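# Sweep lentils into scrap well, then set sponge down

## Task

Move every lentil from the counter into the scrap well, keeping all other items on the counter. Afterwards the yellow sponge must rest entirely on open counter, clear of the well and not propped against anything, with the gripper no longer bearing most of its weight. A result that holds only because the robot is still pinning it in place does not count.

## Robot and tools

Robot: a single six-joint arm with a two-finger gripper, seen through one camera, cam_wrist (504x504), mounted on the hand. Do not push or knock anything off the table; that ruins the job. Occasionally an outside force may briefly pull on a held part or shove a loose item.

Frame: the scene frame starts on the table surface directly beneath the arm's base. +z is up; looking along +x, +y is to the left. The base may sit slightly tilted relative to the table. The state line reports end_effector_position (metres) and end_effector_quat_wxyz, plus linear (m/s) and angular (rad/s) velocities, all in this frame. That position is the point midway between the finger pads, about 3 to 4 cm short of the fingertips, and the printed value drifts from the truth more when the arm is stretched out. The fingers point along the gripper's +x axis and close along its y axis.

Tool execute_actions takes "actions", a list holding zero or one entry, and optional "pictures" (boolean; images come by default). An empty list just reports the state without commanding anything. A motion entry is {"rows": [...], "steps": n} with n from 1 to 15 (default 15); each control step lasts 1/30 s. "rows" is one list of 1 to 15 rows for the single arm; each row has exactly 7 numbers: waist, shoulder, elbow, wrist pitch, wrist yaw, wrist roll, then the gripper opening. The first six are absolute joint target angles in radians, on the same scale as the Joint positions line, not offsets. Row k is used on step k; if steps exceed the rows, the final row is held. A wait entry is {"steps": n} with n up to 300, no rows; it issues nothing new and returns after n steps counted from the previous result, with your reply time included.

Joint ranges (rad): waist -3.054 to 3.054, shoulder 0.000 to 3.142, elbow 0.000 to 2.356, wrist pitch -1.571 to 1.571, wrist yaw -1.571 to 1.571, wrist roll -3.142 to 3.142. A call is rejected entirely if a target goes more than 0.010 past a range end and also beyond that joint's last reported angle. The true ends can differ from these by up to 0.010 either way; targets past the true end are clipped, and "joint sent to its limit" may appear (possibly from an earlier motion). Absence of that line does not prove there is room left.

Opening: absolute value in [-1, 1]; +1 fully open (pad gap 0.088 m), empty fingers touch near -0.80, values below that change nothing. Going from open to closed needs roughly 0.5 s or more. grip_measured gives the actual opening on the same scale. To hold something, command about 0.07 below grip_measured for a firm grip, less for a gentle one. Readings may be offset by about 1 mm consistently, and read up to about 3 mm (0.061) tight while squeezing hard. Very thin items (under about 3 mm) get proportionally less force. Pad force tops out around 34 to 49 N, with a brief spike on first contact.

Motion limits: each joint's target is kept within a lead of its measured angle (0.211 rad waist, shoulder, elbow; 0.213 wrist pitch; 0.267 wrist yaw; 0.228 wrist roll), and targets implying more than 70 mm of hand travel in one step are scaled back, so large moves take several calls. Friction can leave a joint short of target, especially at long reach, and tiny changes may not happen; check Joint positions after moving. Between calls the arm keeps heading for the last row sent until it nearly stops or a step is HELD; after that only a new action continues it, though the fingers finish moving.

Result lines: Joint positions and Joint velocities list the six joints (rad, rad/s) then pad gap (m, m/s). "joint command not followed" means the clearance check altered or blocked targets (mounting blocks and posts count as the arm). HELD marks steps where your row was partly or wholly withheld. Joint torques are total drive output, nonzero even in free air, with per-unit offsets and noise. External joint torques estimate outside resistance, including friction and held weight; "no reading" means none available. MOTOR HOT warns from 50 °C; at 95 °C an OVER-TEMPERATURE FAULT holds the arm to cool, and if it fails to cool within 30 to 60 s the arm and gripper lose power and go limp. Holding loads heats motors, even while you think.

Torque fault: if contact torque reaches a joint's limit (N m: waist 17, shoulder 21.1, elbow 21, wrist pitch 5.55, wrist yaw 5.53, wrist roll 5.19, held weight included), the arm halts for 10 s and the rest of that call is dropped. Avoid hard pushes, slams, drops and slips; move smoothly.

Camera: cam_wrist calibration K=[[412.389, 0, 250.884], [0, 412.389, 249.314], [0, 0, 1]], fovy 62.856 deg, its pose derived from reported joints and updated in picture results; expect small errors (about 0.5 deg, 2.5 mm, 0.5 percent focal).

Tool zoom_image: {"camera": "cam_wrist", "region": [x0, y0, x1, y1]} in pixels of the latest full image, origin top-left, region at most 504 by 504; returns a sharper crop.

Tool finished_scene: {"scene": n} with the current scene's number; irreversible, grades the scene and moves on. The goal must hold on its own at that moment, with the sponge released. Replying with no tool call ends everything.

Each tool is called after "Call:" as name([rows], argument=value, ...), one row to a line, values as JSON.

## Session

Call:
execute_actions(actions=[])

Scene clock: 0.00 s of 4539.00 s.
end_effector_position=(+0.3127, +0.0970, +0.1574) grip_measured=+0.827 end_effector_quat_wxyz=(+0.631, +0.320, +0.627, -0.328) end_effector_velocity=(-0.002, -0.002, -0.001) end_effector_angular_velocity=(-0.011, +0.009, -0.010)
Joint positions: [ 0.263  1.842  1.422 -1.189  0.014  1.26   0.08 ]
Joint velocities: [-0.002  0.002 -0.002 -0.007  0.007  0.007 -0.   ]
Joint torques (N m, as the arm reports them, + toward a larger angle): no reading
External joint torques (N m, as the arm's controller estimates them; a push from outside toward a larger angle lowers the number): no reading
Motor temperatures (°C, as the motors report them): [35 34 35 32 32 34]
Heat: hottest waist 35 °C (+0.0 °C/min).

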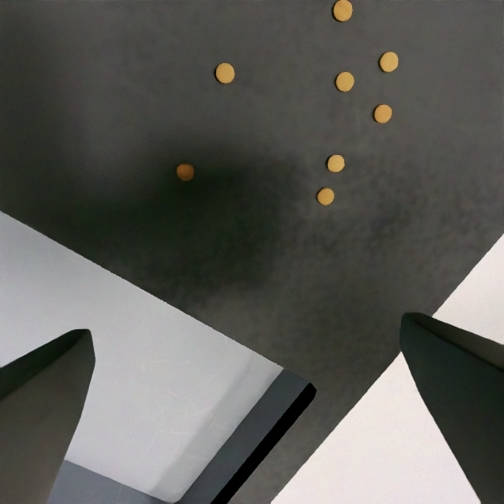

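Call:
execute_actions([
  {"rows":[[0.263,1.5,1.5,-1.45,0,0,1]]},
], pictures=false)

Call:
execute_actions([
  {"steps":30},
])

Scene clock: 12.23 s of 4539.00 s.
end_effector_position=(+0.2548, +0.0799, +0.2731) grip_measured=+0.986 end_effector_quat_wxyz=(+0.761, +0.015, +0.649, +0.019) end_effector_velocity=(-0.007, -0.002, -0.021) end_effector_angular_velocity=(-0.344, +0.010, +1.986)
Joint positions: [ 0.263  1.498  1.506 -1.446  0.004  0.302  0.087]
Joint velocities: [-0.002  0.042 -0.032 -0.037 -0.007 -2.015  0.   ]
Joint torques (N m, as the arm reports them, + toward a larger angle): [ 0.05 -5.54  4.96  0.36 -0.09 -0.05]
External joint torques (N m, as the arm's controller estimates them; a push from outside toward a larger angle lowers the number): [ 0.04  0.12 -1.2  -0.26 -0.1  -0.05]
Motor temperatures (°C, as the motors report them): [35 37 37 32 32 34]
Heat: hottest shoulder 37 °C (+9.8 °C/min).
Steps of this call (steps 1 to 90: nothing new was sent; then 8.73 s passed at rest; steps 91 to 105: all 15 steps of this action). Readings (joint positions):
91: [0.263 1.821 1.431 -1.219 0.014 1.213]
92: [0.263 1.800 1.435 -1.275 0.011 1.158]
94: [0.263 1.713 1.447 -1.359 0.009 1.044]
98: [0.263 1.528 1.499 -1.427 0.005 0.778]
105: the state above

Scene clock: 13.23 s of 4539.00 s.
end_effector_position=(+0.2543, +0.0798, +0.2726) grip_measured=+0.987 end_effector_quat_wxyz=(+0.753, -0.099, +0.640, +0.115) end_effector_velocity=(-0.006, -0.001, -0.002) end_effector_angular_velocity=(-0.002, +0.027, +0.006)
Joint positions: [ 0.263  1.499  1.505 -1.448  0.004  0.003  0.087]
Joint velocities: [-0.002 -0.002 -0.007 -0.022 -0.007 -0.007 -0.   ]
Joint torques (N m, as the arm reports them, + toward a larger angle): [ 0.03 -5.18  4.86  0.33 -0.09 -0.07]
External joint torques (N m, as the arm's controller estimates them; a push from outside toward a larger angle lowers the number): [ 0.02 -0.23 -0.88 -0.27 -0.08 -0.08]
Motor temperatures (°C, as the motors report them): [35 37 37 32 32 34]
Heat: hottest shoulder 37 °C (+9.1 °C/min).
Steps of this call (steps 1 to 30: the robot went on to your last target). Readings (joint positions):
1: [0.263 1.499 1.505 -1.447 0.004 0.234]
2: [0.263 1.499 1.505 -1.448 0.004 0.166]
4: [0.263 1.499 1.505 -1.448 0.004 0.080]
8: [0.263 1.499 1.505 -1.448 0.004 0.020]
30: the state above
The arm was judged still, so your last target was given up. Only a new action makes it travel on or press farther. Fingers that are still opening or closing keep moving.
camera_calibration (this result's frames):
cam_wrist: T_world_to_cam=[[0.25551, -0.965731, 0.0455821, 0.000565528], [-0.953675, -0.244015, 0.175957, 0.245073], [-0.158804, -0.0884292, -0.983342, 0.392256], [0, 0, 0, 1]] pos_world=[0.295867, 0.0950344, 0.342574]

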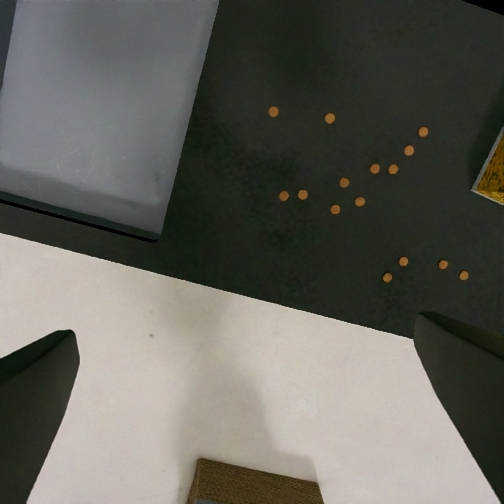

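Call:
execute_actions([
  {"rows":[[-0.25,1.6,1.65,-1.4,0,0,1]]},
], pictures=false)

Call:
execute_actions([
  {"steps":15},
])

Scene clock: 21.13 s of 4539.00 s.
end_effector_position=(+0.3018, -0.0664, +0.2860) grip_measured=+0.987 end_effector_quat_wxyz=(+0.784, +0.068, +0.612, -0.075) end_effector_velocity=(-0.002, +0.001, -0.000) end_effector_angular_velocity=(+0.021, +0.003, +0.005)
Joint positions: [-0.247  1.595  1.642 -1.401  0.003 -0.001  0.087]
Joint velocities: [-0.007 -0.002 -0.002 -0.007 -0.022 -0.007 -0.   ]
Joint torques (N m, as the arm reports them, + toward a larger angle): [-0.05 -5.76  6.23  0.6  -0.11  0.03]
External joint torques (N m, as the arm's controller estimates them; a push from outside toward a larger angle lowers the number): [-0.04  0.08  0.37 -0.14 -0.09  0.03]
Motor temperatures (°C, as the motors report them): [35 37 37 32 32 34]
Heat: hottest shoulder 37 °C (+5.7 °C/min).
Steps of this call (steps 1 to 90: nothing new was sent; then 4.40 s passed at rest; steps 91 to 105: all 15 steps of this action). Readings (joint positions):
91: [0.240 1.515 1.527 -1.456 -0.010 -0.001]
92: [0.191 1.535 1.559 -1.435 -0.011 -0.001]
94: [0.071 1.572 1.613 -1.400 -0.007 -0.001]
98: [-0.171 1.595 1.634 -1.401 0.002 -0.001]
105: the state above

Scene clock: 21.63 s of 4539.00 s.
end_effector_position=(+0.3018, -0.0664, +0.2860) grip_measured=+0.987 end_effector_quat_wxyz=(+0.784, +0.068, +0.612, -0.075) end_effector_velocity=(+0.001, -0.001, +0.000) end_effector_angular_velocity=(+0.004, -0.008, +0.001)
Joint positions: [-0.247  1.595  1.642 -1.401  0.003 -0.001  0.087]
Joint velocities: [-0.007 -0.002 -0.002  0.007 -0.007 -0.007 -0.   ]
Joint torques (N m, as the arm reports them, + toward a larger angle): [-0.17 -5.72  6.16  0.61 -0.12  0.04]
External joint torques (N m, as the arm's controller estimates them; a push from outside toward a larger angle lowers the number): [-0.26  0.1   0.28 -0.16 -0.11  0.04]
Motor temperatures (°C, as the motors report them): [35 37 37 32 32 34]
Heat: hottest shoulder 37 °C (+5.5 °C/min).
Steps of this call (steps 1 to 15: the robot went on to your last target). Readings (joint positions):
1: [-0.247 1.595 1.642 -1.401 0.003 -0.001]
2: [-0.247 1.595 1.642 -1.401 0.003 -0.001]
4: [-0.247 1.595 1.642 -1.401 0.003 -0.001]
8: [-0.247 1.595 1.642 -1.401 0.003 -0.001]
15: the state above
The arm was judged still, so your last target was given up. Only a new action makes it travel on or press farther. Fingers that are still opening or closing keep moving.
camera_calibration (this result's frames):
cam_wrist: T_world_to_cam=[[-0.248413, -0.968305, 0.0260157, 0.00410181], [-0.963647, 0.249767, 0.094873, 0.311352], [-0.0983638, -0.00150227, -0.995149, 0.390986], [0, 0, 0, 1]] pos_world=[0.339511, -0.0732063, 0.359444]

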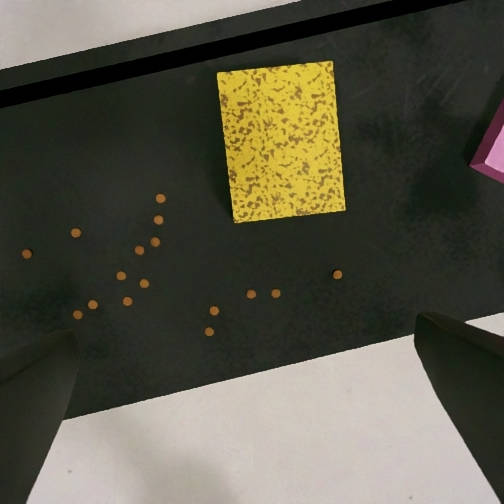

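Call:
execute_actions([
  {"rows":[[-0.65,1.7,1.78,-1.4,0,0,1]]},
])

Scene clock: 41.73 s of 4539.00 s.
end_effector_position=(+0.2774, -0.2000, +0.2908) grip_measured=+0.987 end_effector_quat_wxyz=(+0.761, +0.190, +0.576, -0.230) end_effector_velocity=(-0.002, +0.001, -0.000) end_effector_angular_velocity=(+0.012, +0.001, -0.007)
Joint positions: [-0.65   1.695  1.772 -1.398  0.003 -0.     0.087]
Joint velocities: [-0.002 -0.002 -0.002 -0.007 -0.007  0.007 -0.   ]
Joint torques (N m, as the arm reports them, + toward a larger angle): [ 0.36 -6.45  6.14  0.51 -0.1   0.04]
External joint torques (N m, as the arm's controller estimates them; a push from outside toward a larger angle lowers the number): [ 0.24  0.15  0.31 -0.27 -0.08  0.04]
Motor temperatures (°C, as the motors report them): [35 38 40 33 32 34]
Heat: hottest elbow 40 °C (+7.2 °C/min).
Steps of this call (steps 1 to 90: nothing new was sent; then 16.60 s passed at rest; steps 91 to 105: all 15 steps of this action). Readings (joint positions):
91: [-0.268 1.613 1.666 -1.416 -0.010 -0.002]
92: [-0.312 1.632 1.697 -1.406 -0.012 -0.002]
94: [-0.426 1.668 1.744 -1.390 -0.007 -0.002]
98: [-0.625 1.694 1.763 -1.397 0.005 -0.000]
105: the state above
camera_calibration (this result's frames):
cam_wrist: T_world_to_cam=[[-0.609373, -0.792735, 0.0153261, 0.00687417], [-0.790123, 0.60875, 0.0716115, 0.351111], [-0.0660988, 0.0315286, -0.997315, 0.391438], [0, 0, 0, 1]] pos_world=[0.307484, -0.220631, 0.365138]

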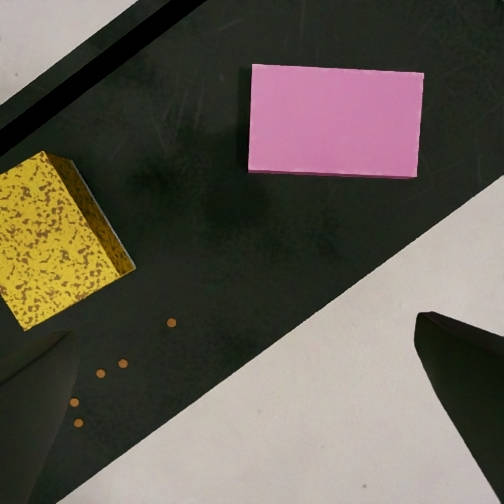

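Call:
zoom_image(camera="cam_wrist", region=[0,130,200,340])

Region (0, 130, 200, 340) of cam_wrist's 504x504 image, scaled by 2.400, with more detail than that image has; it fills the left 480 columns of this view, and the rest is white.

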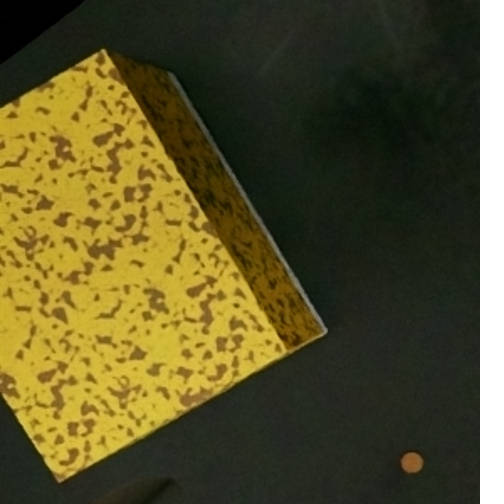

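Call:
execute_actions([
  {"rows":[[-0.5,1.85,1.8,-1.4,0,-0.146,1],[-0.5,1.85,1.8,-1.4,0,-0.146,1],[-0.5,1.85,1.8,-1.4,0,-0.146,1],[-0.5,1.85,1.8,-1.4,0,-0.146,1],[-0.306,2.097,1.822,-1.331,0,-0.146,1]]},
], pictures=false)

Call:
execute_actions([
  {"steps":10},
])

Scene clock: 59.33 s of 4539.00 s.
end_effector_position=(+0.3785, -0.0995, +0.1636) grip_measured=+0.987 end_effector_quat_wxyz=(+0.699, +0.047, +0.713, -0.030) end_effector_velocity=(+0.005, -0.011, -0.002) end_effector_angular_velocity=(+0.000, -0.032, -0.020)
Joint positions: [-0.297  2.101  1.814 -1.335 -0.    -0.143  0.087]
Joint velocities: [-0.027  0.002 -0.002  0.037 -0.007 -0.007 -0.   ]
Joint torques (N m, as the arm reports them, + toward a larger angle): [ -0.74 -10.12   5.97   0.2    0.01  -0.04]
External joint torques (N m, as the arm's controller estimates them; a push from outside toward a larger angle lowers the number): [-0.11  0.52 -0.56 -0.07 -0.04 -0.04]
Motor temperatures (°C, as the motors report them): [35 40 41 33 32 34]
Heat: hottest elbow 41 °C (+6.1 °C/min).
Steps of this call (steps 1 to 15: the robot went on to your last target; steps 16 to 90: nothing new was sent; then 14.10 s passed at rest; steps 91 to 105: all 15 steps of this action). Readings (joint positions):
91: [-0.638 1.718 1.779 -1.406 0.008 -0.034]
92: [-0.609 1.740 1.794 -1.403 0.009 -0.069]
94: [-0.545 1.791 1.804 -1.393 0.001 -0.109]
98: [-0.411 1.943 1.812 -1.357 0.001 -0.129]
105: the state above

Scene clock: 59.67 s of 4539.00 s.
end_effector_position=(+0.3794, -0.1028, +0.1663) grip_measured=+0.987 end_effector_quat_wxyz=(+0.703, +0.049, +0.709, -0.033) end_effector_velocity=(-0.000, +0.003, +0.002) end_effector_angular_velocity=(+0.022, -0.003, +0.005)
Joint positions: [-0.305  2.097  1.819 -1.332 -0.    -0.144  0.087]
Joint velocities: [-0.002 -0.002  0.002 -0.007 -0.022 -0.007 -0.   ]
Joint torques (N m, as the arm reports them, + toward a larger angle): [ 0.09 -9.54  5.59  0.27  0.02 -0.08]
External joint torques (N m, as the arm's controller estimates them; a push from outside toward a larger angle lowers the number): [-0.12 -0.18 -0.13 -0.04  0.05 -0.08]
Motor temperatures (°C, as the motors report them): [35 40 41 33 32 34]
Heat: hottest elbow 41 °C (+6.0 °C/min).
Steps of this call (steps 1 to 10: the robot went on to your last target). Readings (joint positions):
1: [-0.299 2.101 1.814 -1.334 -0.000 -0.143]
2: [-0.301 2.099 1.816 -1.334 -0.000 -0.143]
4: [-0.304 2.097 1.819 -1.333 -0.000 -0.144]
8: [-0.305 2.097 1.819 -1.332 -0.000 -0.144]
10: the state above
camera_calibration (this result's frames):
cam_wrist: T_world_to_cam=[[-0.152667, -0.987819, 0.0300932, -0.0478157], [-0.92678, 0.153674, 0.342728, 0.341427], [-0.343178, 0.0244334, -0.938953, 0.365632], [0, 0, 0, 1]] pos_world=[0.434604, -0.108635, 0.227733]

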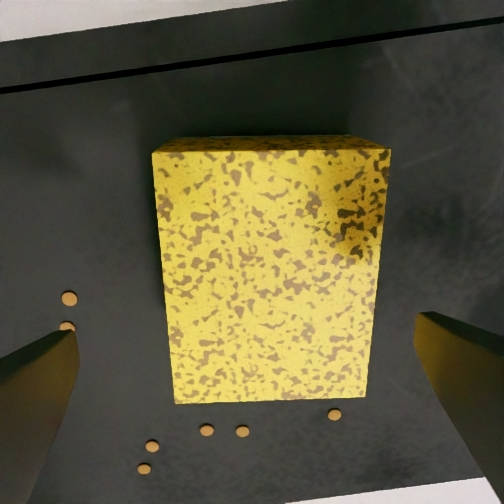

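Call:
execute_actions([
  {"rows":[[-0.326,2.10,1.80,-1.31,0,-0.16,1],[-0.326,2.10,1.78,-1.29,0,-0.16,1],[-0.326,2.10,1.76,-1.265,0,-0.16,1],[-0.326,2.105,1.74,-1.24,0,-0.16,1]]},
])

Scene clock: 66.60 s of 4539.00 s.
end_effector_position=(+0.3804, -0.1109, +0.1469) grip_measured=+0.987 end_effector_quat_wxyz=(+0.708, +0.050, +0.704, -0.036) end_effector_velocity=(-0.003, +0.003, -0.005) end_effector_angular_velocity=(+0.024, +0.005, +0.020)
Joint positions: [-0.325  2.101  1.748 -1.243 -0.    -0.157  0.087]
Joint velocities: [-0.002 -0.002 -0.022  0.007 -0.022 -0.022 -0.   ]
Joint torques (N m, as the arm reports them, + toward a larger angle): [ 0.09 -9.03  4.33  0.34  0.03 -0.08]
External joint torques (N m, as the arm's controller estimates them; a push from outside toward a larger angle lowers the number): [-0.12  0.29 -1.35  0.02  0.07 -0.08]
Motor temperatures (°C, as the motors report them): [35 42 41 33 32 34]
Heat: hottest shoulder 42 °C (+6.0 °C/min).
Steps of this call (steps 1 to 15: the robot went on to your last target; steps 16 to 90: nothing new was sent; then 3.43 s passed at rest; steps 91 to 105: all 15 steps of this action). Readings (joint positions):
91: [-0.306 2.097 1.817 -1.328 -0.000 -0.148]
92: [-0.309 2.097 1.811 -1.316 -0.000 -0.151]
94: [-0.316 2.097 1.789 -1.283 -0.000 -0.154]
98: [-0.325 2.101 1.752 -1.253 -0.000 -0.157]
105: the state above
camera_calibration (this result's frames):
cam_wrist: T_world_to_cam=[[-0.159775, -0.986664, 0.0310967, -0.0523446], [-0.930424, 0.161043, 0.329205, 0.354473], [-0.329823, 0.0236657, -0.943746, 0.343415], [0, 0, 0, 1]] pos_world=[0.434713, -0.116859, 0.20903]

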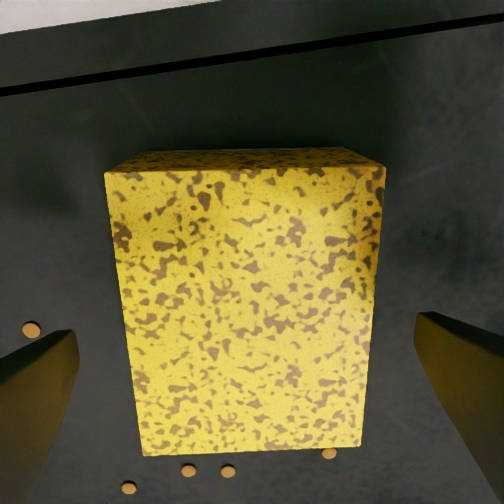

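Call:
execute_actions([
  {"rows":[[-0.326,2.11,1.72,-1.215,0,-0.16,1],[-0.326,2.113,1.70,-1.19,0,-0.16,1],[-0.326,2.116,1.68,-1.17,0,-0.16,1],[-0.326,2.12,1.66,-1.145,0,-0.16,1],[-0.326,2.123,1.64,-1.125,0,-0.16,1],[-0.326,2.127,1.615,-1.106,0,-0.16,1]]},
])

Scene clock: 70.83 s of 4539.00 s.
end_effector_position=(+0.3770, -0.1091, +0.1073) grip_measured=+0.987 end_effector_quat_wxyz=(+0.703, +0.051, +0.708, -0.035) end_effector_velocity=(+0.001, -0.000, +0.000) end_effector_angular_velocity=(+0.005, -0.010, +0.019)
Joint positions: [-0.325  2.123  1.622 -1.108 -0.    -0.158  0.087]
Joint velocities: [-0.002 -0.002 -0.002  0.007 -0.007 -0.022 -0.   ]
Joint torques (N m, as the arm reports them, + toward a larger angle): [ 0.01 -9.15  4.49  0.24  0.02 -0.08]
External joint torques (N m, as the arm's controller estimates them; a push from outside toward a larger angle lowers the number): [-0.2   0.28 -1.01 -0.03  0.05 -0.08]
Motor temperatures (°C, as the motors report them): [35 43 41 33 32 34]
Heat: hottest shoulder 43 °C (+6.0 °C/min).
Steps of this call (steps 1 to 15: the robot went on to your last target; steps 16 to 90: nothing new was sent; then 0.73 s passed at rest; steps 91 to 105: all 15 steps of this action). Readings (joint positions):
91: [-0.325 2.101 1.743 -1.235 -0.000 -0.158]
92: [-0.325 2.101 1.735 -1.222 -0.000 -0.158]
94: [-0.325 2.101 1.710 -1.187 -0.000 -0.158]
98: [-0.325 2.112 1.644 -1.130 -0.000 -0.158]
105: the state above
camera_calibration (this result's frames):
cam_wrist: T_world_to_cam=[[-0.158763, -0.986874, 0.0295572, -0.0501241], [-0.92635, 0.159249, 0.341343, 0.361079], [-0.34157, 0.0268122, -0.939474, 0.309236], [0, 0, 0, 1]] pos_world=[0.432153, -0.115259, 0.168749]

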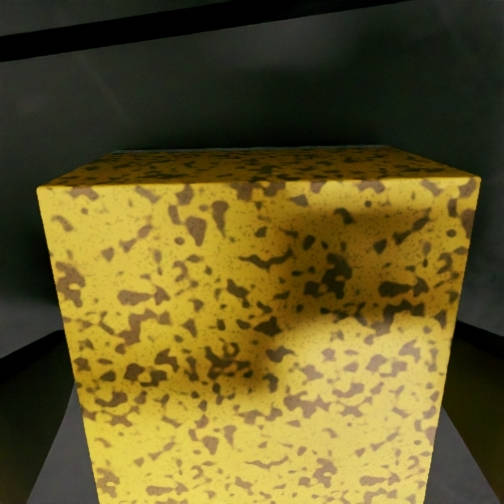

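Call:
execute_actions([
  {"rows":[[-0.326,2.127,1.615,-1.106,0,-0.16,0.55]]},
])

Scene clock: 78.47 s of 4539.00 s.
end_effector_position=(+0.3771, -0.1091, +0.1072) grip_measured=+0.555 end_effector_quat_wxyz=(+0.703, +0.051, +0.708, -0.035) end_effector_velocity=(-0.006, +0.002, -0.001) end_effector_angular_velocity=(+0.014, +0.024, -0.009)
Joint positions: [-0.325  2.123  1.622 -1.108 -0.    -0.158  0.066]
Joint velocities: [-0.002 -0.002 -0.007 -0.022 -0.007  0.007 -0.001]
Joint torques (N m, as the arm reports them, + toward a larger angle): [ 0.05 -9.01  4.49  0.26  0.01 -0.07]
External joint torques (N m, as the arm's controller estimates them; a push from outside toward a larger angle lowers the number): [-0.17  0.34 -1.   -0.02  0.05 -0.07]
Motor temperatures (°C, as the motors report them): [35 45 41 33 32 34]
Heat: hottest shoulder 45 °C (+8.1 °C/min).
Steps of this call (steps 1 to 15: the robot went on to your last target; steps 16 to 90: nothing new was sent; then 4.13 s passed at rest; steps 91 to 105: all 15 steps of this action). Readings (joint positions):
91: [-0.325 2.123 1.622 -1.108 -0.000 -0.158]
92: [-0.325 2.123 1.622 -1.108 -0.000 -0.158]
94: [-0.325 2.123 1.622 -1.108 -0.000 -0.158]
98: [-0.325 2.123 1.622 -1.108 -0.000 -0.158]
105: the state above
camera_calibration (this result's frames):
cam_wrist: T_world_to_cam=[[-0.158781, -0.98687, 0.0296026, -0.0501241], [-0.926474, 0.159292, 0.340987, 0.361258], [-0.341225, 0.0267162, -0.939602, 0.309041], [0, 0, 0, 1]] pos_world=[0.43219, -0.115268, 0.168675]

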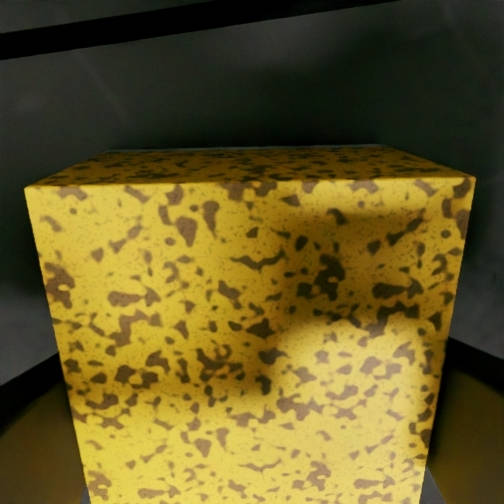

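Call:
execute_actions([
  {"rows":[[-0.326,2.127,1.615,-1.106,0,-0.16,0.4]],"steps":12},
], pictures=false)

Scene clock: 99.37 s of 4539.00 s.
end_effector_position=(+0.3771, -0.1091, +0.1072) grip_measured=+0.405 end_effector_quat_wxyz=(+0.703, +0.051, +0.708, -0.035) end_effector_velocity=(+0.003, +0.001, -0.000) end_effector_angular_velocity=(+0.005, -0.009, +0.010)
Joint positions: [-0.325  2.123  1.622 -1.108 -0.    -0.158  0.059]
Joint velocities: [ 0.002  0.002  0.002  0.007 -0.007 -0.007 -0.001]
Joint torques (N m, as the arm reports them, + toward a larger angle): [ 0.09 -9.    4.48  0.29  0.04 -0.07]
External joint torques (N m, as the arm's controller estimates them; a push from outside toward a larger angle lowers the number): [-0.17  0.33 -1.1  -0.04  0.08 -0.07]
Motor temperatures (°C, as the motors report them): [35 47 40 32 32 34]
Heat: hottest shoulder 47 °C (+7.0 °C/min).
Steps of this call (steps 1 to 15: the robot went on to your last target; steps 16 to 90: nothing new was sent; then 17.50 s passed at rest; steps 91 to 102: all 12 steps of this action). Readings (joint positions):
91: [-0.325 2.123 1.622 -1.108 -0.000 -0.158]
92: [-0.325 2.123 1.622 -1.108 -0.000 -0.158]
94: [-0.325 2.123 1.622 -1.108 -0.000 -0.158]
98: [-0.325 2.123 1.622 -1.108 -0.000 -0.158]
102: the state above

Call:
execute_actions([
  {"rows":[[-0.318,2.116,1.600,-1.097,0,-0.158,0.4],[-0.310,2.106,1.584,-1.090,0,-0.158,0.4],[-0.302,2.096,1.568,-1.084,0,-0.158,0.4],[-0.294,2.085,1.552,-1.077,0,-0.158,0.4],[-0.286,2.075,1.536,-1.070,0,-0.158,0.4],[-0.278,2.065,1.520,-1.064,0,-0.157,0.4],[-0.270,2.054,1.504,-1.057,0,-0.157,0.4],[-0.262,2.044,1.488,-1.050,0,-0.156,0.4],[-0.253,2.034,1.472,-1.044,0,-0.156,0.4],[-0.245,2.023,1.456,-1.037,0,-0.155,0.4],[-0.237,2.013,1.440,-1.031,0,-0.155,0.4]]},
])

Scene clock: 103.17 s of 4539.00 s.
end_effector_position=(+0.3590, -0.0711, +0.1036) grip_measured=+0.403 end_effector_quat_wxyz=(+0.706, +0.019, +0.708, -0.006) end_effector_velocity=(-0.011, +0.013, -0.005) end_effector_angular_velocity=(-0.010, -0.006, +0.010)
Joint positions: [-0.239  2.024  1.457 -1.036 -0.    -0.158  0.059]
Joint velocities: [ 0.032 -0.046 -0.09   0.051  0.007  0.022 -0.   ]
Joint torques (N m, as the arm reports them, + toward a larger angle): [ 0.07 -9.39  4.14  0.28  0.01  0.11]
External joint torques (N m, as the arm's controller estimates them; a push from outside toward a larger angle lowers the number): [ 0.5  -0.79 -1.36 -0.08 -0.02  0.1 ]
Motor temperatures (°C, as the motors report them): [35 48 40 32 32 34]
Heat: hottest shoulder 48 °C (+8.1 °C/min).
Steps of this call (steps 1 to 15: the robot went on to your last target; steps 16 to 90: nothing new was sent; then 0.30 s passed at rest; steps 91 to 105: all 15 steps of this action). Readings (joint positions):
91: [-0.325 2.123 1.619 -1.105 -0.000 -0.158]
92: [-0.324 2.121 1.613 -1.099 -0.000 -0.158]
94: [-0.318 2.112 1.592 -1.089 -0.000 -0.158]
98: [-0.289 2.076 1.534 -1.066 -0.000 -0.158]
105: the state above
camera_calibration (this result's frames):
cam_wrist: T_world_to_cam=[[-0.0739237, -0.996728, 0.0326872, -0.0468568], [-0.938744, 0.0806112, 0.335055, 0.339076], [-0.336594, -0.00591634, -0.941631, 0.294702], [0, 0, 0, 1]] pos_world=[0.414037, -0.0722932, 0.165423]

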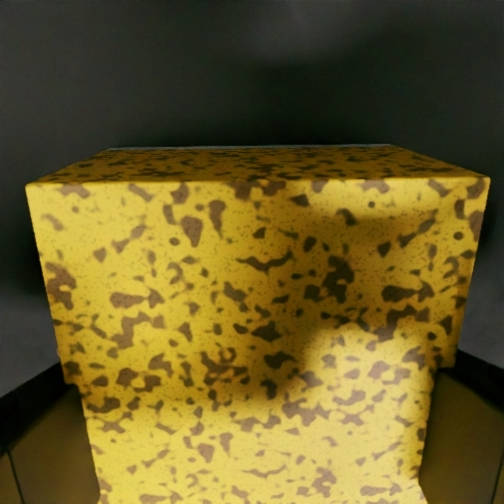

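Sweep.

Call:
execute_actions([
  {"rows":[[-0.224,2.010,1.436,-1.030,0,-0.142,0.4],[-0.211,2.007,1.431,-1.029,0,-0.129,0.4],[-0.198,2.004,1.427,-1.028,0,-0.116,0.4],[-0.185,2.002,1.423,-1.027,0,-0.103,0.4],[-0.172,2.000,1.420,-1.026,0,-0.090,0.4],[-0.159,1.998,1.417,-1.025,0,-0.077,0.4],[-0.146,1.996,1.414,-1.024,0,-0.064,0.4],[-0.133,1.994,1.411,-1.023,0,-0.051,0.4],[-0.120,1.993,1.409,-1.022,0,-0.038,0.4],[-0.107,1.992,1.407,-1.022,0,-0.025,0.4],[-0.094,1.991,1.406,-1.021,0,-0.012,0.4],[-0.081,1.990,1.405,-1.021,0,0.001,0.4],[-0.068,1.989,1.404,-1.020,0,0.014,0.4],[-0.055,1.989,1.403,-1.020,0,0.027,0.4],[-0.042,1.989,1.403,-1.020,0,0.040,0.4]]},
], pictures=false)

Call:
execute_actions([
  {"rows":[[-0.029,1.989,1.403,-1.020,0,0.053,0.4],[-0.016,1.990,1.404,-1.020,0,0.066,0.4],[-0.003,1.991,1.405,-1.020,0,0.079,0.4],[0.010,1.992,1.406,-1.020,0,0.092,0.4],[0.023,1.993,1.407,-1.020,0,0.105,0.4],[0.036,1.994,1.408,-1.020,0,0.118,0.4],[0.049,1.995,1.409,-1.020,0,0.131,0.4],[0.062,1.997,1.411,-1.020,0,0.144,0.4],[0.075,1.999,1.414,-1.021,0,0.157,0.4],[0.088,2.001,1.417,-1.022,0,0.170,0.4],[0.101,2.004,1.420,-1.022,0,0.183,0.4],[0.114,2.006,1.424,-1.023,0,0.196,0.4],[0.127,2.009,1.427,-1.024,0,0.209,0.4],[0.140,2.012,1.431,-1.025,0,0.222,0.4],[0.153,2.015,1.435,-1.026,0,0.235,0.4]]},
], pictures=false)

Call:
execute_actions([
  {"rows":[[0.163,2.018,1.439,-1.027,0,0.245,0.4],[0.173,2.021,1.443,-1.028,0,0.255,0.4],[0.183,2.024,1.447,-1.029,0,0.265,0.4],[0.193,2.027,1.452,-1.031,0,0.275,0.4],[0.203,2.030,1.457,-1.032,0,0.285,0.4],[0.213,2.034,1.462,-1.033,0,0.295,0.4],[0.223,2.038,1.467,-1.035,0,0.305,0.4],[0.233,2.042,1.472,-1.036,0,0.315,0.4],[0.243,2.046,1.477,-1.038,0,0.325,0.4],[0.253,2.050,1.483,-1.039,0,0.335,0.4],[0.263,2.054,1.489,-1.041,0,0.345,0.4]]},
])

Scene clock: 119.67 s of 4539.00 s.
end_effector_position=(+0.3575, -0.0118, +0.1034) grip_measured=+0.403 end_effector_quat_wxyz=(+0.705, +0.018, +0.709, -0.009) end_effector_velocity=(-0.004, +0.139, +0.001) end_effector_angular_velocity=(+0.009, +0.017, +0.005)
Joint positions: [-0.077  1.998  1.414 -1.023  0.     0.008  0.059]
Joint velocities: [ 0.379 -0.017 -0.027 -0.007 -0.022  0.374  0.   ]
Joint torques (N m, as the arm reports them, + toward a larger angle): [ 0.49 -9.33  4.11  0.26  0.02  0.1 ]
External joint torques (N m, as the arm's controller estimates them; a push from outside toward a larger angle lowers the number): [ 0.34 -1.01 -1.29 -0.06  0.05  0.1 ]
Motor temperatures (°C, as the motors report them): [35 50 39 32 32 34]
Heat: hottest shoulder 50 °C (+9.0 °C/min). Fold the arm in close to its base before you think long.
MOTOR HOT: a motor reached 50 °C. Now the hottest motor, joint 2 (shoulder), reports 50 °C. The temperature limit of the motors' drives, at which the controller stops the arm, is 95 °C. To cool a motor, set the load down, stop pushing, or move to a pose that needs little force.
Steps of this call (steps 1 to 15: the robot went on to your last target; steps 16 to 90: nothing new was sent; then 13.00 s passed at rest; steps 91 to 105: all 15 steps of this action). Readings (joint positions):
91: [-0.238 2.020 1.449 -1.031 -0.000 -0.154]
92: [-0.236 2.019 1.448 -1.030 -0.000 -0.147]
94: [-0.222 2.015 1.441 -1.030 0.000 -0.128]
98: [-0.170 2.006 1.428 -1.027 0.000 -0.082]
105: the state above

Scene clock: 120.17 s of 4539.00 s.
end_effector_position=(+0.3545, +0.0583, +0.1049) grip_measured=+0.403 end_effector_quat_wxyz=(+0.707, +0.016, +0.707, -0.011) end_effector_velocity=(-0.002, +0.143, +0.010) end_effector_angular_velocity=(+0.000, -0.032, +0.014)
Joint positions: [ 0.118  1.999  1.42  -1.022  0.     0.202  0.059]
Joint velocities: [ 0.388  0.042  0.095 -0.022 -0.007  0.374 -0.   ]
Joint torques (N m, as the arm reports them, + toward a larger angle): [ 0.35 -7.21  5.87  0.12  0.03  0.11]
External joint torques (N m, as the arm's controller estimates them; a push from outside toward a larger angle lowers the number): [ 0.28  1.19  0.35 -0.24  0.03  0.11]
Motor temperatures (°C, as the motors report them): [35 50 39 32 32 34]
Heat: hottest shoulder 50 °C (+9.1 °C/min). Fold the arm in close to its base before you think long.
MOTOR HOT: still on. Now the hottest motor, joint 2 (shoulder), reports 50 °C; a drive's own limit is 95 °C.
Steps of this call (steps 1 to 15: all 15 steps of this action). Readings (joint positions):
1: [-0.064 1.998 1.414 -1.023 0.000 0.020]
2: [-0.051 1.998 1.414 -1.023 0.000 0.033]
4: [-0.025 1.998 1.414 -1.022 0.000 0.059]
8: [0.027 1.998 1.414 -1.022 0.000 0.111]
15: the state above

Scene clock: 120.67 s of 4539.00 s.
end_effector_position=(+0.3538, +0.1116, +0.1050) grip_measured=+0.403 end_effector_quat_wxyz=(+0.708, +0.012, +0.706, -0.010) end_effector_velocity=(-0.006, +0.027, +0.001) end_effector_angular_velocity=(+0.015, +0.018, +0.000)
Joint positions: [ 0.26   2.041  1.479 -1.038  0.     0.337  0.059]
Joint velocities: [ 0.066  0.017  0.027 -0.022 -0.022  0.066 -0.   ]
Joint torques (N m, as the arm reports them, + toward a larger angle): [-0.26 -7.47  5.83  0.05  0.03  0.14]
External joint torques (N m, as the arm's controller estimates them; a push from outside toward a larger angle lowers the number): [ 0.19  1.3   0.31 -0.27 -0.02  0.13]
Motor temperatures (°C, as the motors report them): [35 50 39 32 32 34]
Heat: hottest shoulder 50 °C (+9.0 °C/min). Fold the arm in close to its base before you think long.
MOTOR HOT: still on. Now the hottest motor, joint 2 (shoulder), reports 50 °C; a drive's own limit is 95 °C.
Steps of this call (steps 1 to 15: all 15 steps of this action). Readings (joint positions):
1: [0.131 2.001 1.423 -1.023 0.000 0.215]
2: [0.144 2.003 1.427 -1.024 0.000 0.226]
4: [0.166 2.009 1.435 -1.026 0.000 0.248]
8: [0.206 2.022 1.453 -1.031 0.000 0.289]
15: the state above
camera_calibration (this result's frames):
cam_wrist: T_world_to_cam=[[-0.0698387, -0.996392, 0.0482156, 0.131678], [-0.94063, 0.0818705, 0.329411, 0.320108], [-0.33217, -0.0223474, -0.942955, 0.29579], [0, 0, 0, 1]] pos_world=[0.408552, 0.111606, 0.16712]

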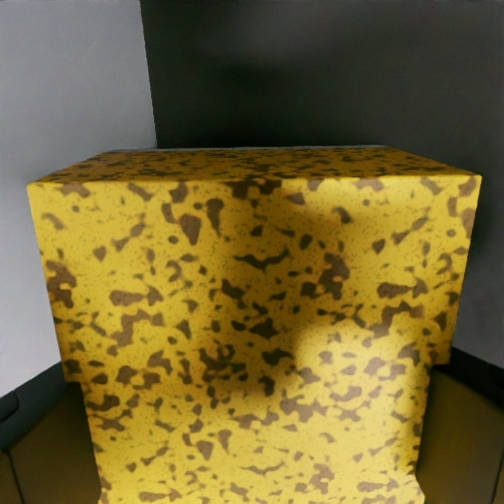

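Call:
execute_actions([
  {"rows":[[0.263,2.03,1.52,-1.09,0,0.345,0.4],[0.263,2.01,1.55,-1.14,0,0.345,0.4],[0.263,1.98,1.57,-1.19,0,0.345,0.4],[0.263,1.94,1.58,-1.24,0,0.32,0.4],[0.24,1.88,1.57,-1.29,0,0.29,0.4],[0.21,1.82,1.55,-1.33,0,0.26,0.4],[0.18,1.76,1.53,-1.36,0,0.22,0.4],[0.15,1.70,1.50,-1.39,0,0.19,0.4],[0.12,1.63,1.47,-1.42,0,0.16,0.4],[0.09,1.56,1.44,-1.44,0,0.13,0.4],[0.06,1.49,1.41,-1.46,0,0.09,0.4],[0.03,1.42,1.37,-1.48,0,0.06,0.4],[0,1.36,1.33,-1.5,0,0.03,0.4],[-0.03,1.3,1.3,-1.52,0,0,0.4]]},
], pictures=false)

Call:
execute_actions([
  {"steps":15},
])

Scene clock: 126.53 s of 4539.00 s.
end_effector_position=(+0.2289, +0.0101, +0.2496) grip_measured=+0.403 end_effector_quat_wxyz=(+0.724, +0.004, +0.690, +0.004) end_effector_velocity=(-0.412, -0.188, +0.152) end_effector_angular_velocity=(+0.002, -0.343, -0.073)
Joint positions: [ 0.008  1.43   1.364 -1.487  0.001  0.053  0.059]
Joint velocities: [-0.691 -1.726 -0.803 -0.579  0.007 -0.623 -0.   ]
Joint torques (N m, as the arm reports them, + toward a larger angle): [ 1.47 -4.27  5.1   0.68 -0.05 -0.1 ]
External joint torques (N m, as the arm's controller estimates them; a push from outside toward a larger angle lowers the number): [ 0.14 -0.77 -0.67 -0.25  0.16 -0.04]
Motor temperatures (°C, as the motors report them): [35 50 40 32 32 34]
Heat: hottest shoulder 50 °C (+8.0 °C/min). Fold the arm in close to its base before you think long.
MOTOR HOT: still on. Now the hottest motor, joint 2 (shoulder), reports 50 °C; a drive's own limit is 95 °C.
Steps of this call (steps 1 to 15: the robot went on to your last target; steps 16 to 100: nothing new was sent; then 2.03 s passed at rest; steps 101 to 115: all 15 steps of this action). Readings (joint positions):
101: [0.262 2.043 1.488 -1.052 0.000 0.342]
102: [0.262 2.043 1.501 -1.078 0.000 0.342]
104: [0.262 2.025 1.528 -1.147 0.000 0.339]
108: [0.226 1.865 1.532 -1.295 -0.000 0.259]
115: the state above

Scene clock: 127.03 s of 4539.00 s.
end_effector_position=(+0.2011, +0.0012, +0.2592) grip_measured=+0.403 end_effector_quat_wxyz=(+0.737, -0.002, +0.676, +0.010) end_effector_velocity=(-0.002, +0.001, -0.000) end_effector_angular_velocity=(+0.008, +0.008, -0.009)
Joint positions: [-0.027  1.304  1.308 -1.518  0.001  0.003  0.059]
Joint velocities: [-0.002 -0.002 -0.002 -0.007 -0.007  0.007 -0.   ]
Joint torques (N m, as the arm reports them, + toward a larger angle): [-0.37 -4.09  4.6   0.24 -0.05 -0.05]
External joint torques (N m, as the arm's controller estimates them; a push from outside toward a larger angle lowers the number): [-0.43 -0.66 -1.04 -0.24 -0.03 -0.06]
Motor temperatures (°C, as the motors report them): [35 50 40 32 32 34]
Heat: hottest shoulder 50 °C (+8.1 °C/min). Fold the arm in close to its base before you think long.
MOTOR HOT: still on. Now the hottest motor, joint 2 (shoulder), reports 50 °C; a drive's own limit is 95 °C.
Steps of this call (steps 1 to 15: the robot went on to your last target). Readings (joint positions):
1: [-0.009 1.382 1.344 -1.502 0.001 0.038]
2: [-0.017 1.347 1.334 -1.508 0.001 0.027]
4: [-0.022 1.310 1.326 -1.511 0.001 0.014]
8: [-0.025 1.304 1.311 -1.515 0.001 0.005]
15: the state above
camera_calibration (this result's frames):
cam_wrist: T_world_to_cam=[[-0.0264225, -0.998944, 0.0375748, -0.00232788], [-0.967806, 0.0349745, 0.249254, 0.161037], [-0.250305, -0.0297792, -0.967709, 0.377993], [0, 0, 0, 1]] pos_world=[0.250405, 0.00329871, 0.325735]

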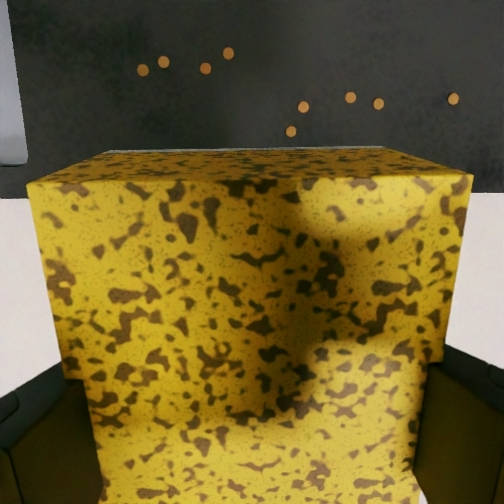

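Call:
execute_actions([
  {"rows":[[-0.07,1.34,1.32,-1.50,0,-0.04,0.4],[-0.12,1.38,1.33,-1.49,0,-0.08,0.4],[-0.17,1.42,1.35,-1.47,0,-0.12,0.4],[-0.22,1.47,1.36,-1.45,0,-0.16,0.4],[-0.27,1.51,1.38,-1.43,0,-0.21,0.4],[-0.32,1.56,1.39,-1.41,0,-0.25,0.4],[-0.37,1.60,1.41,-1.39,0,-0.29,0.4],[-0.42,1.65,1.42,-1.36,0,-0.34,0.4],[-0.47,1.69,1.44,-1.34,0,-0.39,0.4],[-0.52,1.74,1.45,-1.31,0,-0.44,0.4],[-0.56,1.78,1.46,-1.28,0,-0.48,0.4],[-0.59,1.82,1.47,-1.25,0,-0.51,0.4],[-0.603,1.86,1.48,-1.225,0,-0.52,0.4],[-0.603,1.89,1.485,-1.20,0,-0.52,0.4]]},
], pictures=false)

Call:
execute_actions([
  {"rows":[[-0.603,1.89,1.485,-1.20,0,-0.52,0.4],[-0.603,1.89,1.485,-1.20,0,-0.52,0.4],[-0.603,1.89,1.485,-1.20,0,-0.52,0.4],[-0.603,1.89,1.485,-1.20,0,-0.52,0.4],[-0.603,1.894,1.47,-1.18,0,-0.52,0.4],[-0.603,1.898,1.455,-1.163,0,-0.52,0.4],[-0.603,1.902,1.44,-1.144,0,-0.52,0.4],[-0.603,1.906,1.426,-1.126,0,-0.52,0.4],[-0.603,1.911,1.412,-1.107,0,-0.52,0.4],[-0.603,1.917,1.399,-1.088,0,-0.52,0.4]]},
])

Scene clock: 140.63 s of 4539.00 s.
end_effector_position=(+0.2814, -0.1706, +0.1684) grip_measured=+0.403 end_effector_quat_wxyz=(+0.709, +0.028, +0.705, -0.009) end_effector_velocity=(+0.044, -0.228, -0.254) end_effector_angular_velocity=(+0.144, +0.228, -0.100)
Joint positions: [-0.581  1.828  1.466 -1.237  0.001 -0.483  0.059]
Joint velocities: [-0.54   0.906  0.134  0.505  0.007 -0.432 -0.   ]
Joint torques (N m, as the arm reports them, + toward a larger angle): [ 2.04 -8.37  6.01 -0.19  0.   -0.19]
External joint torques (N m, as the arm's controller estimates them; a push from outside toward a larger angle lowers the number): [ 0.25  0.96  0.15 -0.01  0.22 -0.13]
Motor temperatures (°C, as the motors report them): [35 46 40 32 32 34]
Heat: hottest shoulder 46 °C (+1.0 °C/min).
MOTOR HOT: cleared. Now the hottest motor, joint 2 (shoulder), reports 46 °C.
Steps of this call (steps 1 to 15: the robot went on to your last target; steps 16 to 90: nothing new was sent; then 10.10 s passed at rest; steps 91 to 105: all 15 steps of this action). Readings (joint positions):
91: [-0.033 1.309 1.308 -1.518 0.000 -0.009]
92: [-0.051 1.320 1.312 -1.515 -0.001 -0.030]
94: [-0.117 1.370 1.332 -1.488 -0.001 -0.087]
98: [-0.298 1.539 1.386 -1.411 -0.001 -0.240]
105: the state above

Scene clock: 141.13 s of 4539.00 s.
end_effector_position=(+0.2903, -0.1835, +0.1267) grip_measured=+0.403 end_effector_quat_wxyz=(+0.708, +0.024, +0.706, -0.004) end_effector_velocity=(-0.001, +0.005, -0.031) end_effector_angular_velocity=(+0.035, +0.015, +0.020)
Joint positions: [-0.603  1.912  1.407 -1.097  0.001 -0.517  0.059]
Joint velocities: [-0.002  0.042 -0.071  0.081 -0.022 -0.022 -0.   ]
Joint torques (N m, as the arm reports them, + toward a larger angle): [ 0.32 -7.64  4.92  0.35 -0.04 -0.09]
External joint torques (N m, as the arm's controller estimates them; a push from outside toward a larger angle lowers the number): [ 0.07  1.04 -1.12 -0.02  0.03 -0.09]
Motor temperatures (°C, as the motors report them): [35 46 40 32 32 34]
Heat: hottest shoulder 46 °C (+1.0 °C/min).
Steps of this call (steps 1 to 15: all 15 steps of this action). Readings (joint positions):
1: [-0.595 1.853 1.468 -1.224 0.001 -0.493]
2: [-0.602 1.869 1.468 -1.220 0.001 -0.501]
4: [-0.604 1.883 1.468 -1.212 0.001 -0.510]
8: [-0.603 1.885 1.460 -1.160 0.001 -0.516]
15: the state above
camera_calibration (this result's frames):
cam_wrist: T_world_to_cam=[[-0.0785462, -0.996637, 0.0233439, -0.162194], [-0.940016, 0.0818406, 0.331167, 0.276981], [-0.331964, 0.00406832, -0.943283, 0.293357], [0, 0, 0, 1]] pos_world=[0.345011, -0.185511, 0.188778]

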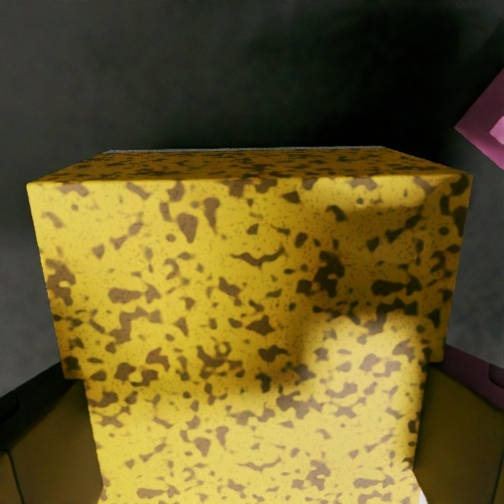

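Call:
execute_actions([
  {"rows":[[-0.603,1.921,1.391,-1.076,0,-0.52,0.4],[-0.603,1.925,1.383,-1.064,0,-0.52,0.4],[-0.603,1.929,1.375,-1.052,0,-0.52,0.4],[-0.603,1.933,1.366,-1.040,0,-0.52,0.4],[-0.603,1.937,1.357,-1.027,0,-0.52,0.4],[-0.603,1.941,1.348,-1.014,0,-0.52,0.4],[-0.603,1.945,1.339,-1.002,0,-0.52,0.4]]},
], pictures=false)

Scene clock: 146.00 s of 4539.00 s.
end_effector_position=(+0.2920, -0.1839, +0.1036) grip_measured=+0.403 end_effector_quat_wxyz=(+0.710, +0.023, +0.704, -0.005) end_effector_velocity=(+0.001, -0.000, +0.000) end_effector_angular_velocity=(+0.002, -0.010, +0.005)
Joint positions: [-0.603  1.938  1.347 -1.005  0.001 -0.518  0.059]
Joint velocities: [-0.002 -0.002 -0.002  0.007 -0.007 -0.007 -0.   ]
Joint torques (N m, as the arm reports them, + toward a larger angle): [ 0.27 -7.35  4.31  0.34 -0.06 -0.07]
External joint torques (N m, as the arm's controller estimates them; a push from outside toward a larger angle lowers the number): [ 0.04  0.66 -1.09  0.03 -0.01 -0.07]
Motor temperatures (°C, as the motors report them): [35 46 40 32 32 34]
Heat: hottest shoulder 46 °C (+0.0 °C/min).
Steps of this call (steps 1 to 15: the robot went on to your last target; steps 16 to 90: nothing new was sent; then 1.37 s passed at rest; steps 91 to 105: all 15 steps of this action). Readings (joint positions):
91: [-0.603 1.912 1.404 -1.087 0.001 -0.518]
92: [-0.603 1.912 1.401 -1.080 0.001 -0.518]
94: [-0.603 1.914 1.391 -1.063 0.001 -0.518]
98: [-0.603 1.928 1.361 -1.022 0.001 -0.518]
105: the state above

Call:
execute_actions([
  {"rows":[[-0.592,1.933,1.328,-1.001,0,-0.51,0.4],[-0.577,1.922,1.315,-0.999,0,-0.495,0.4],[-0.562,1.912,1.302,-0.996,0,-0.48,0.4],[-0.542,1.899,1.286,-0.993,0,-0.46,0.4],[-0.522,1.887,1.270,-0.989,0,-0.44,0.4],[-0.502,1.875,1.255,-0.986,0,-0.42,0.4],[-0.482,1.864,1.241,-0.983,0,-0.40,0.4],[-0.462,1.853,1.227,-0.980,0,-0.38,0.4],[-0.442,1.843,1.214,-0.977,0,-0.36,0.4],[-0.422,1.834,1.202,-0.974,0,-0.34,0.4],[-0.402,1.826,1.191,-0.971,0,-0.32,0.4],[-0.382,1.818,1.181,-0.969,0,-0.30,0.4],[-0.362,1.810,1.171,-0.967,0,-0.28,0.4],[-0.342,1.803,1.162,-0.965,0,-0.26,0.4],[-0.322,1.797,1.154,-0.963,0,-0.24,0.4]]},
], pictures=false)

Call:
execute_actions([
  {"rows":[[-0.302,1.791,1.146,-0.961,0,-0.22,0.4],[-0.282,1.786,1.139,-0.959,0,-0.20,0.4],[-0.262,1.781,1.133,-0.958,0,-0.18,0.4],[-0.242,1.776,1.127,-0.957,0,-0.16,0.4],[-0.222,1.772,1.122,-0.956,0,-0.14,0.4],[-0.202,1.769,1.117,-0.954,0,-0.12,0.4],[-0.182,1.766,1.113,-0.953,0,-0.10,0.4],[-0.162,1.763,1.110,-0.953,0,-0.08,0.4],[-0.142,1.761,1.107,-0.952,0,-0.06,0.4],[-0.122,1.760,1.104,-0.950,0,-0.04,0.4],[-0.102,1.759,1.102,-0.949,0,-0.02,0.4],[-0.082,1.759,1.100,-0.947,0,0,0.4],[-0.062,1.759,1.099,-0.946,0,0.02,0.4],[-0.042,1.759,1.098,-0.945,0,0.04,0.4],[-0.022,1.760,1.098,-0.944,0,0.06,0.4]]},
], pictures=false)

Call:
execute_actions([
  {"rows":[[-0.002,1.762,1.098,-0.943,0,0.08,0.4],[0.018,1.764,1.099,-0.942,0,0.10,0.4],[0.038,1.766,1.100,-0.942,0,0.12,0.4],[0.058,1.768,1.101,-0.942,0,0.14,0.4],[0.078,1.771,1.104,-0.942,0,0.16,0.4],[0.098,1.774,1.107,-0.942,0,0.18,0.4],[0.118,1.777,1.111,-0.942,0,0.20,0.4],[0.138,1.781,1.115,-0.942,0,0.22,0.4],[0.158,1.785,1.120,-0.943,0,0.24,0.4],[0.178,1.790,1.126,-0.944,0,0.26,0.4],[0.198,1.795,1.132,-0.945,0,0.28,0.4],[0.218,1.800,1.139,-0.947,0,0.30,0.4],[0.238,1.806,1.146,-0.948,0,0.32,0.4],[0.258,1.812,1.153,-0.949,0,0.34,0.4],[0.273,1.818,1.160,-0.950,0,0.355,0.4]]},
], pictures=false)

Call:
execute_actions([
  {"rows":[[0.288,1.823,1.167,-0.951,0,0.37,0.4],[0.303,1.829,1.174,-0.952,0,0.385,0.4],[0.316,1.834,1.180,-0.953,0,0.398,0.4],[0.328,1.839,1.186,-0.954,0,0.41,0.4],[0.338,1.843,1.191,-0.955,0,0.42,0.4]],"steps":12},
])

Scene clock: 161.40 s of 4539.00 s.
end_effector_position=(+0.2925, -0.0999, +0.1031) grip_measured=+0.403 end_effector_quat_wxyz=(+0.705, +0.021, +0.709, -0.005) end_effector_velocity=(-0.007, +0.195, -0.000) end_effector_angular_velocity=(-0.007, +0.025, -0.010)
Joint positions: [-0.371  1.822  1.185 -0.97   0.002 -0.289  0.059]
Joint velocities: [ 0.584 -0.222 -0.295  0.051 -0.007  0.593 -0.   ]
Joint torques (N m, as the arm reports them, + toward a larger angle): [ 0.54 -8.03  4.15  0.27 -0.04  0.07]
External joint torques (N m, as the arm's controller estimates them; a push from outside toward a larger angle lowers the number): [ 0.38 -0.98 -1.19 -0.05  0.    0.07]
Motor temperatures (°C, as the motors report them): [35 46 40 32 32 34]
Heat: hottest shoulder 46 °C (-2.0 °C/min).
Steps of this call (steps 1 to 15: the robot went on to your last target; steps 16 to 90: nothing new was sent; then 11.90 s passed at rest; steps 91 to 105: all 15 steps of this action). Readings (joint positions):
91: [-0.603 1.938 1.345 -1.003 0.001 -0.518]
92: [-0.600 1.937 1.341 -1.001 0.001 -0.513]
94: [-0.585 1.927 1.323 -0.996 0.001 -0.491]
98: [-0.516 1.886 1.269 -0.988 0.002 -0.425]
105: the state above

Scene clock: 161.90 s of 4539.00 s.
end_effector_position=(+0.2928, -0.0087, +0.1025) grip_measured=+0.403 end_effector_quat_wxyz=(+0.705, +0.017, +0.709, -0.009) end_effector_velocity=(-0.003, +0.175, -0.005) end_effector_angular_velocity=(-0.014, +0.011, +0.010)
Joint positions: [-0.072  1.768  1.11  -0.949  0.002  0.011  0.059]
Joint velocities: [ 0.589 -0.007 -0.042  0.022 -0.007  0.579 -0.   ]
Joint torques (N m, as the arm reports them, + toward a larger angle): [ 0.39 -7.31  4.17  0.27 -0.06  0.16]
External joint torques (N m, as the arm's controller estimates them; a push from outside toward a larger angle lowers the number): [ 0.29 -0.74 -1.11 -0.05 -0.04  0.16]
Motor temperatures (°C, as the motors report them): [35 46 40 32 32 34]
Heat: hottest shoulder 46 °C (-2.0 °C/min).
Steps of this call (steps 1 to 15: all 15 steps of this action). Readings (joint positions):
1: [-0.351 1.816 1.176 -0.968 0.002 -0.269]
2: [-0.331 1.809 1.167 -0.966 0.002 -0.249]
4: [-0.292 1.797 1.152 -0.962 0.002 -0.209]
8: [-0.212 1.780 1.129 -0.957 0.002 -0.129]
15: the state above

Scene clock: 162.40 s of 4539.00 s.
end_effector_position=(+0.2898, +0.0804, +0.1022) grip_measured=+0.403 end_effector_quat_wxyz=(+0.707, +0.014, +0.707, -0.013) end_effector_velocity=(-0.003, +0.179, +0.002) end_effector_angular_velocity=(-0.010, -0.006, +0.034)
Joint positions: [ 0.226  1.795  1.138 -0.946  0.002  0.31   0.059]
Joint velocities: [ 0.569  0.159  0.198 -0.037 -0.007  0.535 -0.   ]
Joint torques (N m, as the arm reports them, + toward a larger angle): [ 0.34 -5.87  5.33  0.03 -0.03  0.17]
External joint torques (N m, as the arm's controller estimates them; a push from outside toward a larger angle lowers the number): [ 0.39  0.96  0.01 -0.29 -0.04  0.17]
Motor temperatures (°C, as the motors report them): [35 46 40 32 32 34]
Heat: hottest shoulder 46 °C (-2.0 °C/min).
Steps of this call (steps 1 to 15: all 15 steps of this action). Readings (joint positions):
1: [-0.052 1.768 1.108 -0.947 0.002 0.031]
2: [-0.032 1.768 1.108 -0.946 0.002 0.051]
4: [0.007 1.768 1.108 -0.945 0.002 0.091]
8: [0.087 1.768 1.108 -0.944 0.002 0.171]
15: the state above

Scene clock: 162.80 s of 4539.00 s.
end_effector_position=(+0.2892, +0.1152, +0.1022) grip_measured=+0.403 end_effector_quat_wxyz=(+0.708, +0.012, +0.706, -0.013) end_effector_velocity=(+0.001, -0.001, -0.000) end_effector_angular_velocity=(+0.004, +0.010, -0.029)
Joint positions: [ 0.334  1.832  1.183 -0.953  0.002  0.415  0.059]
Joint velocities: [-0.007  0.007  0.007 -0.007 -0.007  0.022 -0.   ]
Joint torques (N m, as the arm reports them, + toward a larger angle): [ 0.37 -6.25  5.61  0.05 -0.02  0.1 ]
External joint torques (N m, as the arm's controller estimates them; a push from outside toward a larger angle lowers the number): [ 0.38  0.84  0.23 -0.28 -0.04  0.09]
Motor temperatures (°C, as the motors report them): [35 46 40 32 32 34]
Heat: hottest shoulder 46 °C (-2.0 °C/min).
Steps of this call (steps 1 to 12: all 12 steps of this action). Readings (joint positions):
1: [0.245 1.801 1.145 -0.947 0.002 0.327]
2: [0.262 1.806 1.151 -0.948 0.002 0.344]
4: [0.293 1.817 1.164 -0.950 0.002 0.374]
8: [0.331 1.830 1.180 -0.952 0.002 0.407]
12: the state above
camera_calibration (this result's frames):
cam_wrist: T_world_to_cam=[[-0.0740193, -0.995872, 0.0525436, 0.131619], [-0.940005, 0.0872683, 0.329811, 0.259152], [-0.333035, -0.0249789, -0.942584, 0.272268], [0, 0, 0, 1]] pos_world=[0.344021, 0.115261, 0.164249]

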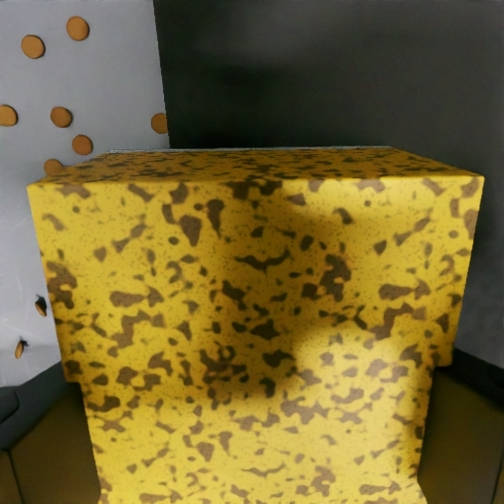

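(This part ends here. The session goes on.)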